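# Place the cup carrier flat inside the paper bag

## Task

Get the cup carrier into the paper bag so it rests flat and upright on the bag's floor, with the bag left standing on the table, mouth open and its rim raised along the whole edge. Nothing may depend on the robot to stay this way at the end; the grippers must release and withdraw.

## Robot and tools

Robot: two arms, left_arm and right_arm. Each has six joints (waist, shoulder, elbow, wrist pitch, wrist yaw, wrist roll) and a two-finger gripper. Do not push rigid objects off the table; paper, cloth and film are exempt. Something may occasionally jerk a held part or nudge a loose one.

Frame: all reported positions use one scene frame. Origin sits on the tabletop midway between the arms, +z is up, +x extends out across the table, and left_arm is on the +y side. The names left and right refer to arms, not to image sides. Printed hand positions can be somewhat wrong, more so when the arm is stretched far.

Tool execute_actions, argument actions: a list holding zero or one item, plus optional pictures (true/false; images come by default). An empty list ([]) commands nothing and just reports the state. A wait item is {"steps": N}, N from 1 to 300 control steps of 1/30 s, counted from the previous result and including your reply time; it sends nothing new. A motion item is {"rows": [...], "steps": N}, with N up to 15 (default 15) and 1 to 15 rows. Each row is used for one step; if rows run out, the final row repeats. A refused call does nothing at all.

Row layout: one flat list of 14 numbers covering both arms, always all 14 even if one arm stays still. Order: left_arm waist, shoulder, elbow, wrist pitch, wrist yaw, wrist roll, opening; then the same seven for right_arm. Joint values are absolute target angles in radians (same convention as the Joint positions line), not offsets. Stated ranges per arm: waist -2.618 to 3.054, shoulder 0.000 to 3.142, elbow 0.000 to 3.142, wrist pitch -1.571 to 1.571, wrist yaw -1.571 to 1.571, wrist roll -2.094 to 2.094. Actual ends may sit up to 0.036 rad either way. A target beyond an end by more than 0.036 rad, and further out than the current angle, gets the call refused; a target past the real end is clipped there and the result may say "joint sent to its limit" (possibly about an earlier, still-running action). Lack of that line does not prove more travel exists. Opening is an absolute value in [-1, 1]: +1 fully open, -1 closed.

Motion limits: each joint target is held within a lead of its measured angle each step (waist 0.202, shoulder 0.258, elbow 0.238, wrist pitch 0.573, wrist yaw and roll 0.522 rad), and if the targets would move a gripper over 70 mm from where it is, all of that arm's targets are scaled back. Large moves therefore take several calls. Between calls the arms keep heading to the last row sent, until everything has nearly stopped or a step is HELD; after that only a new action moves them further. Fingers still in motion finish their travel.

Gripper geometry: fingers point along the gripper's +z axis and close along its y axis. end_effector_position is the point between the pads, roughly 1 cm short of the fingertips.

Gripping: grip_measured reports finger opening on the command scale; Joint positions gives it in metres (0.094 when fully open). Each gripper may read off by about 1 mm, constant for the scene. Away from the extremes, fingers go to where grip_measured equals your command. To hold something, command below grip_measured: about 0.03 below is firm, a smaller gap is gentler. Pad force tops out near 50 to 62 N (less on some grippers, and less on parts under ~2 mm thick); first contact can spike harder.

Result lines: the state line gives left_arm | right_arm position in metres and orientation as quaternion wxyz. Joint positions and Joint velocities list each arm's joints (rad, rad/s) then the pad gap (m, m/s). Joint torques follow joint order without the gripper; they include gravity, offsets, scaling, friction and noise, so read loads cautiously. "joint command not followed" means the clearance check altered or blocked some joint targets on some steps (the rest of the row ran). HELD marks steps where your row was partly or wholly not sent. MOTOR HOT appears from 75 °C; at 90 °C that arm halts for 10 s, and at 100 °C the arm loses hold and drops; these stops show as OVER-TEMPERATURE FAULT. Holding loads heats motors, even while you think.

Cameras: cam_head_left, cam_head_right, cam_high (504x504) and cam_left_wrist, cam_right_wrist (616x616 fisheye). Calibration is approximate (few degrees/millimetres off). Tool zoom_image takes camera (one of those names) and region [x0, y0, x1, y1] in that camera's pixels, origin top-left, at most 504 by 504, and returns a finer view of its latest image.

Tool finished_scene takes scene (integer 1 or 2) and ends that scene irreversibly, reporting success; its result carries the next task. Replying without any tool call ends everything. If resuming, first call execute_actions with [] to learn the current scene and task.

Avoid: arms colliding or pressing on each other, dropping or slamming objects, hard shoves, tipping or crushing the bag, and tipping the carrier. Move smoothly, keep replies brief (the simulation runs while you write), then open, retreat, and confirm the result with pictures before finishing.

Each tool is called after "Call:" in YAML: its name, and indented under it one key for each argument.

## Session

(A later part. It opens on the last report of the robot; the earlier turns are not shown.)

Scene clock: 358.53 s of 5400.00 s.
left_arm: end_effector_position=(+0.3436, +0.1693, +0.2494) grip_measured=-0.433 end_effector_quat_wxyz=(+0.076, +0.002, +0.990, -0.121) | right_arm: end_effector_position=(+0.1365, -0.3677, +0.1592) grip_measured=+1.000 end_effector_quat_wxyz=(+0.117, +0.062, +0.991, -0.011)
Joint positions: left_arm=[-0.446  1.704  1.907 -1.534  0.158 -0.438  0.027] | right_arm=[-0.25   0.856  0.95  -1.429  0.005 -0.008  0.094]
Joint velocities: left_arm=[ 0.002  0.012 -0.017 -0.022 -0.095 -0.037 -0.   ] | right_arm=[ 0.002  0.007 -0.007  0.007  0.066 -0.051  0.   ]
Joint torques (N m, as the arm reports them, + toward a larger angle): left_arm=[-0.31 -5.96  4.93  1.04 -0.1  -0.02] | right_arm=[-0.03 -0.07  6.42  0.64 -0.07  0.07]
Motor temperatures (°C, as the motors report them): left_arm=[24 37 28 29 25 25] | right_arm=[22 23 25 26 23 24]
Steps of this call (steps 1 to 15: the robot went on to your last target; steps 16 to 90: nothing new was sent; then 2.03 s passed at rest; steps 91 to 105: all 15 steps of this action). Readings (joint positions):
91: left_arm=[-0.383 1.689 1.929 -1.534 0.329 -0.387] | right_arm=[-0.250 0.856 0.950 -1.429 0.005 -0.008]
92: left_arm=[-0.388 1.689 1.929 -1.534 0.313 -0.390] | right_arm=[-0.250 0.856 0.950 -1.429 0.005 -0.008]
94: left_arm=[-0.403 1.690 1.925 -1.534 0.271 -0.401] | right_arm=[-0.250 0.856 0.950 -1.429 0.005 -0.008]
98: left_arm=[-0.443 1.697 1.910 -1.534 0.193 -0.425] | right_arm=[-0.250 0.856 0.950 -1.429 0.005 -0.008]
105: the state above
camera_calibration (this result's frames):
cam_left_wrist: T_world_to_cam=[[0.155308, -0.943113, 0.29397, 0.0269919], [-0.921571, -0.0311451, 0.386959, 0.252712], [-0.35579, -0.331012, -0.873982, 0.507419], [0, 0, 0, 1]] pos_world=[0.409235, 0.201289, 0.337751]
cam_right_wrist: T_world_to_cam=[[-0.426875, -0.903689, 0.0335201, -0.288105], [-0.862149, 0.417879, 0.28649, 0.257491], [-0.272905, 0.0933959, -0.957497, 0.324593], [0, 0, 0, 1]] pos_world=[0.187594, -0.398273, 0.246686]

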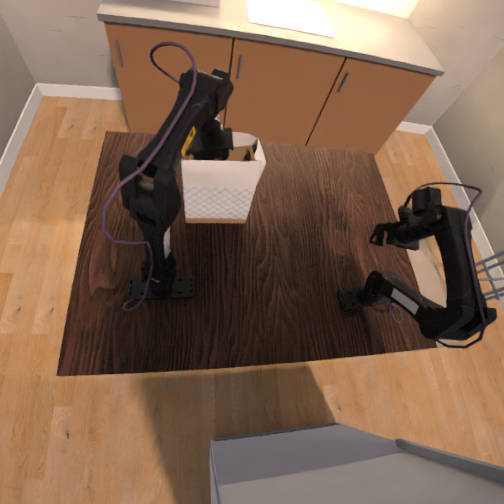

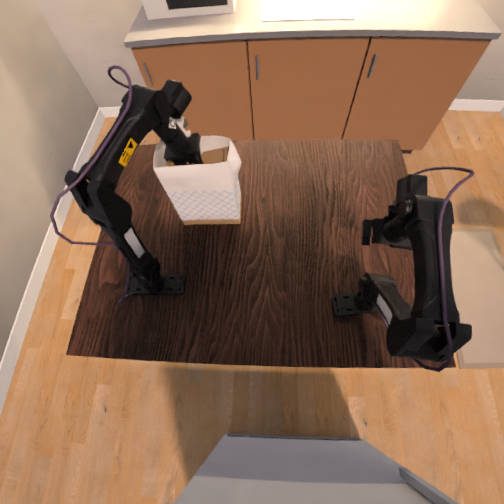

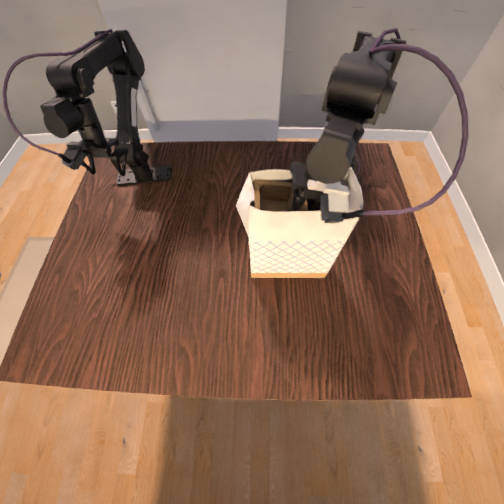

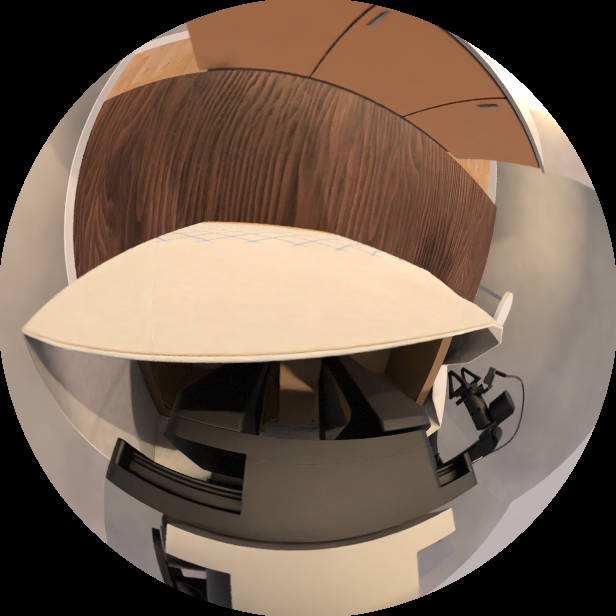

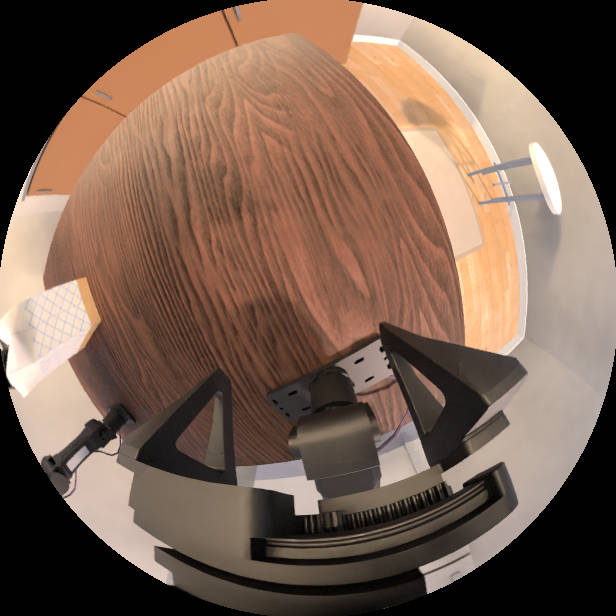

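Release, then rise.

Call:
execute_actions:
  actions:
    - {"rows":[[-0.45,1.71,1.89,-1.54,0.13,-0.45,-0.1,-0.25,0.856,0.95,-1.428,0,0,1]],"steps":12}
  pictures: false

Call:
execute_actions:
  actions:
    - {"rows":[[-0.45,1.66,2.1,-1.54,0.13,-0.45,-0.1,-0.25,0.856,0.95,-1.428,0,0,1]]}
  pictures: false

Call:
execute_actions:
  actions:
    - {"rows":[[-0.45,1.6,2.3,-1.54,0.13,-0.45,-0.1,-0.25,0.856,0.95,-1.428,0,0,1]]}

Scene clock: 364.80 s of 5400.00 s.
left_arm: end_effector_position=(+0.3451, +0.1723, +0.2490) grip_measured=-0.102 end_effector_quat_wxyz=(+0.080, -0.000, +0.990, -0.113) | right_arm: end_effector_position=(+0.1365, -0.3677, +0.1592) grip_measured=+1.000 end_effector_quat_wxyz=(+0.117, +0.062, +0.991, -0.011)
Joint positions: left_arm=[-0.446  1.704  1.907 -1.534  0.139 -0.441  0.042] | right_arm=[-0.25   0.856  0.95  -1.429  0.005 -0.008  0.094]
Joint velocities: left_arm=[ 0.012 -0.002 -0.002 -0.037 -0.022 -0.081  0.   ] | right_arm=[ 0.002  0.002 -0.012 -0.037  0.007 -0.095  0.   ]
Joint torques (N m, as the arm reports them, + toward a larger angle): left_arm=[-0.28 -6.01  5.07  1.06  0.04 -0.05] | right_arm=[-0.1  -0.21  6.49  0.59 -0.05  0.03]
Motor temperatures (°C, as the motors report them): left_arm=[24 36 28 28 25 25] | right_arm=[22 23 25 26 23 24]
Steps of this call (steps 1 to 15: the robot went on to your last target; steps 16 to 90: nothing new was sent; then 2.87 s passed at rest; steps 91 to 102: all 12 steps of this action). Readings (joint positions):
91: left_arm=[-0.446 1.704 1.907 -1.534 0.152 -0.441] | right_arm=[-0.250 0.856 0.950 -1.429 0.005 -0.008]
92: left_arm=[-0.446 1.704 1.907 -1.534 0.149 -0.441] | right_arm=[-0.250 0.856 0.950 -1.429 0.005 -0.008]
94: left_arm=[-0.446 1.704 1.907 -1.534 0.145 -0.441] | right_arm=[-0.250 0.856 0.950 -1.429 0.005 -0.008]
98: left_arm=[-0.446 1.704 1.907 -1.534 0.140 -0.441] | right_arm=[-0.250 0.856 0.950 -1.429 0.005 -0.008]
102: the state above

Scene clock: 365.30 s of 5400.00 s.
left_arm: end_effector_position=(+0.3538, +0.1688, +0.3155) grip_measured=-0.102 end_effector_quat_wxyz=(+0.178, +0.007, +0.972, -0.156) | right_arm: end_effector_position=(+0.1365, -0.3677, +0.1592) grip_measured=+1.000 end_effector_quat_wxyz=(+0.117, +0.062, +0.991, -0.011)
Joint positions: left_arm=[-0.446  1.658  2.081 -1.535  0.137 -0.442  0.042] | right_arm=[-0.25   0.856  0.95  -1.429  0.005 -0.008  0.094]
Joint velocities: left_arm=[ 0.007 -0.012  0.017  0.007  0.022 -0.022 -0.   ] | right_arm=[-0.002 -0.002  0.002  0.007 -0.007 -0.037  0.   ]
Joint torques (N m, as the arm reports them, + toward a larger angle): left_arm=[-0.29 -5.62  7.67  1.55  0.03 -0.04] | right_arm=[-0.17 -0.18  6.43  0.64 -0.1   0.06]
Motor temperatures (°C, as the motors report them): left_arm=[24 36 28 28 25 25] | right_arm=[22 23 25 26 23 24]
Steps of this call (steps 1 to 15: all 15 steps of this action). Readings (joint positions):
1: left_arm=[-0.446 1.708 1.935 -1.548 0.138 -0.441] | right_arm=[-0.250 0.856 0.950 -1.429 0.005 -0.008]
2: left_arm=[-0.446 1.713 1.976 -1.549 0.137 -0.442] | right_arm=[-0.250 0.856 0.950 -1.429 0.005 -0.008]
4: left_arm=[-0.446 1.701 2.041 -1.539 0.137 -0.442] | right_arm=[-0.250 0.856 0.950 -1.429 0.005 -0.008]
8: left_arm=[-0.446 1.660 2.080 -1.535 0.137 -0.442] | right_arm=[-0.250 0.856 0.950 -1.429 0.005 -0.008]
15: the state above

Scene clock: 365.80 s of 5400.00 s.
left_arm: end_effector_position=(+0.3442, +0.1733, +0.4009) grip_measured=-0.102 end_effector_quat_wxyz=(+0.296, +0.016, +0.933, -0.207) | right_arm: end_effector_position=(+0.1365, -0.3677, +0.1592) grip_measured=+1.000 end_effector_quat_wxyz=(+0.117, +0.062, +0.991, -0.011)
Joint positions: left_arm=[-0.446  1.593  2.286 -1.535  0.136 -0.442  0.042] | right_arm=[-0.25   0.856  0.95  -1.429  0.005 -0.008  0.094]
Joint velocities: left_arm=[-0.007 -0.002 -0.022  0.066 -0.051  0.081 -0.001] | right_arm=[ 0.002  0.007 -0.007 -0.007  0.022 -0.022  0.   ]
Joint torques (N m, as the arm reports them, + toward a larger angle): left_arm=[-0.31 -3.68  6.59  1.99  0.02 -0.06] | right_arm=[-0.05 -0.08  6.33  0.64 -0.02  0.05]
Motor temperatures (°C, as the motors report them): left_arm=[24 36 28 29 25 25] | right_arm=[22 23 25 26 23 24]
Steps of this call (steps 1 to 15: all 15 steps of this action). Readings (joint positions):
1: left_arm=[-0.446 1.662 2.111 -1.549 0.137 -0.442] | right_arm=[-0.250 0.856 0.950 -1.429 0.005 -0.008]
2: left_arm=[-0.446 1.668 2.154 -1.551 0.136 -0.442] | right_arm=[-0.250 0.856 0.950 -1.429 0.005 -0.008]
4: left_arm=[-0.446 1.656 2.228 -1.541 0.136 -0.442] | right_arm=[-0.250 0.856 0.950 -1.429 0.005 -0.008]
8: left_arm=[-0.446 1.598 2.281 -1.535 0.136 -0.442] | right_arm=[-0.250 0.856 0.950 -1.429 0.005 -0.008]
15: the state above
camera_calibration (this result's frames):
cam_left_wrist: T_world_to_cam=[[-0.0134108, -0.868002, 0.49638, -0.0499203], [-0.998636, -0.0134282, -0.0504617, 0.393615], [0.0504663, -0.49638, -0.866637, 0.527169], [0, 0, 0, 1]] pos_world=[0.365805, 0.223631, 0.501506]
cam_right_wrist: T_world_to_cam=[[-0.426875, -0.903689, 0.0335201, -0.288105], [-0.862149, 0.417879, 0.28649, 0.257491], [-0.272905, 0.0933959, -0.957497, 0.324593], [0, 0, 0, 1]] pos_world=[0.187594, -0.398273, 0.246686]

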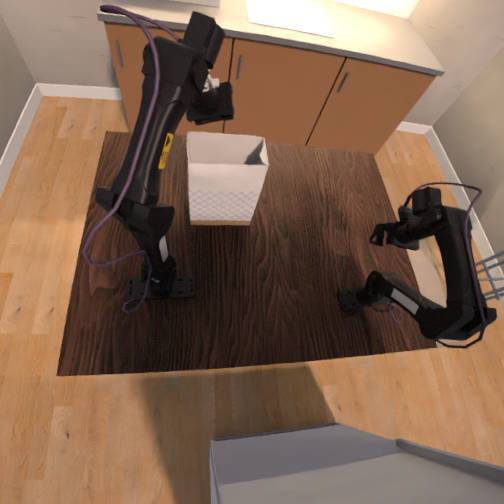

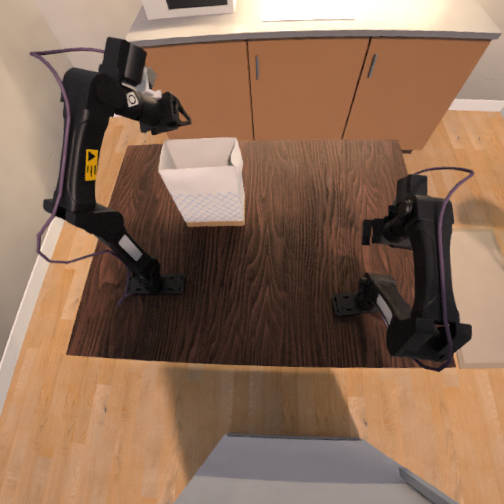

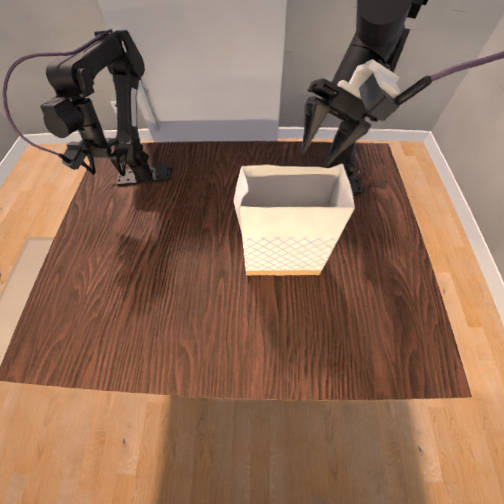

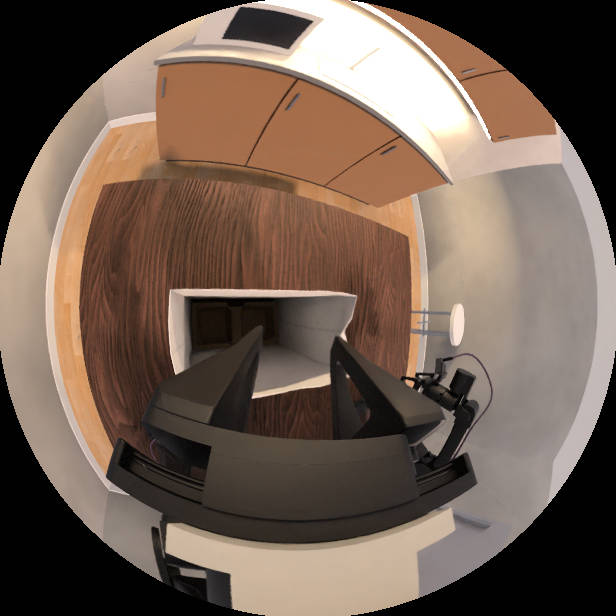

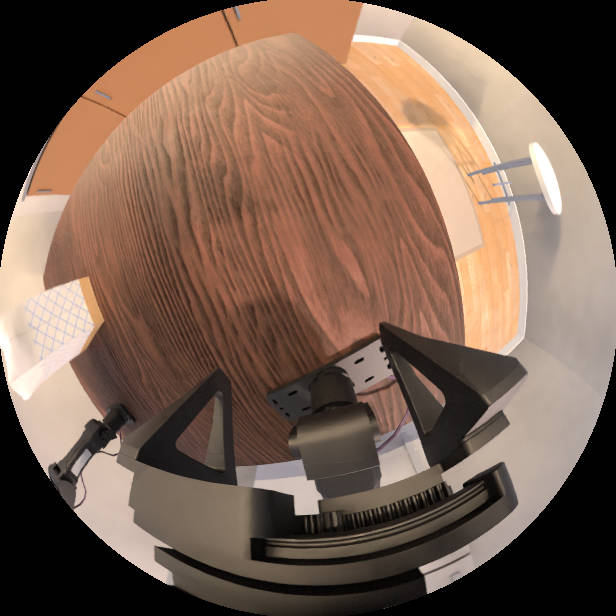

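Call:
zoom_image:
  camera: "cam_left_wrist"
  region: [160,270,370,410]

Region (160, 270, 370, 410) of cam_left_wrist's 616x616 image, scaled by 2.400, with more detail than that image has.

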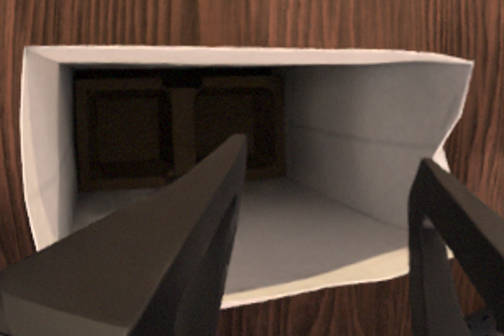

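Looks flat at the bottom, rim up. Move clear.

Call:
execute_actions:
  actions:
    - {"rows":[[0.2,1.5,2.3,-1.5,0.13,-0.45,-0.1,-0.25,0.856,0.95,-1.428,0,0,1]]}
  pictures: false

Call:
finished_scene:
  scene: 1

Scene clock: 372.27 s of 5400.00 s.
left_arm: end_effector_position=(+0.3642, +0.3873, +0.4280) grip_measured=-0.102 end_effector_quat_wxyz=(+0.393, -0.278, +0.871, -0.099) | right_arm: end_effector_position=(+0.1365, -0.3677, +0.1592) grip_measured=+1.000 end_effector_quat_wxyz=(+0.117, +0.062, +0.991, -0.011)
Joint positions: left_arm=[ 0.204  1.521  2.286 -1.507  0.121 -0.445  0.042] | right_arm=[-0.25   0.856  0.95  -1.429  0.005 -0.008  0.094]
Joint velocities: left_arm=[ 0.012 -0.002  0.002 -0.022 -0.007  0.007 -0.   ] | right_arm=[ 0.012 -0.002 -0.002 -0.051 -0.007  0.022  0.   ]
Joint torques (N m, as the arm reports them, + toward a larger angle): left_arm=[-0.27 -5.19  6.27  2.28  0.09 -0.02] | right_arm=[ 0.06 -0.12  6.36  0.62 -0.05  0.08]
Motor temperatures (°C, as the motors report them): left_arm=[24 36 28 29 25 25] | right_arm=[22 23 25 26 23 24]
Steps of this call (steps 1 to 15: the robot went on to your last target; steps 16 to 90: nothing new was sent; then 2.97 s passed at rest; steps 91 to 105: all 15 steps of this action). Readings (joint positions):
91: left_arm=[-0.419 1.586 2.286 -1.533 0.152 -0.442] | right_arm=[-0.250 0.856 0.950 -1.429 0.005 -0.008]
92: left_arm=[-0.362 1.579 2.286 -1.529 0.158 -0.442] | right_arm=[-0.250 0.856 0.950 -1.429 0.005 -0.008]
94: left_arm=[-0.211 1.556 2.286 -1.518 0.152 -0.443] | right_arm=[-0.250 0.856 0.950 -1.429 0.005 -0.008]
98: left_arm=[0.097 1.524 2.286 -1.507 0.138 -0.443] | right_arm=[-0.250 0.856 0.950 -1.429 0.005 -0.008]
105: the state above

The scene is finished: the task was done.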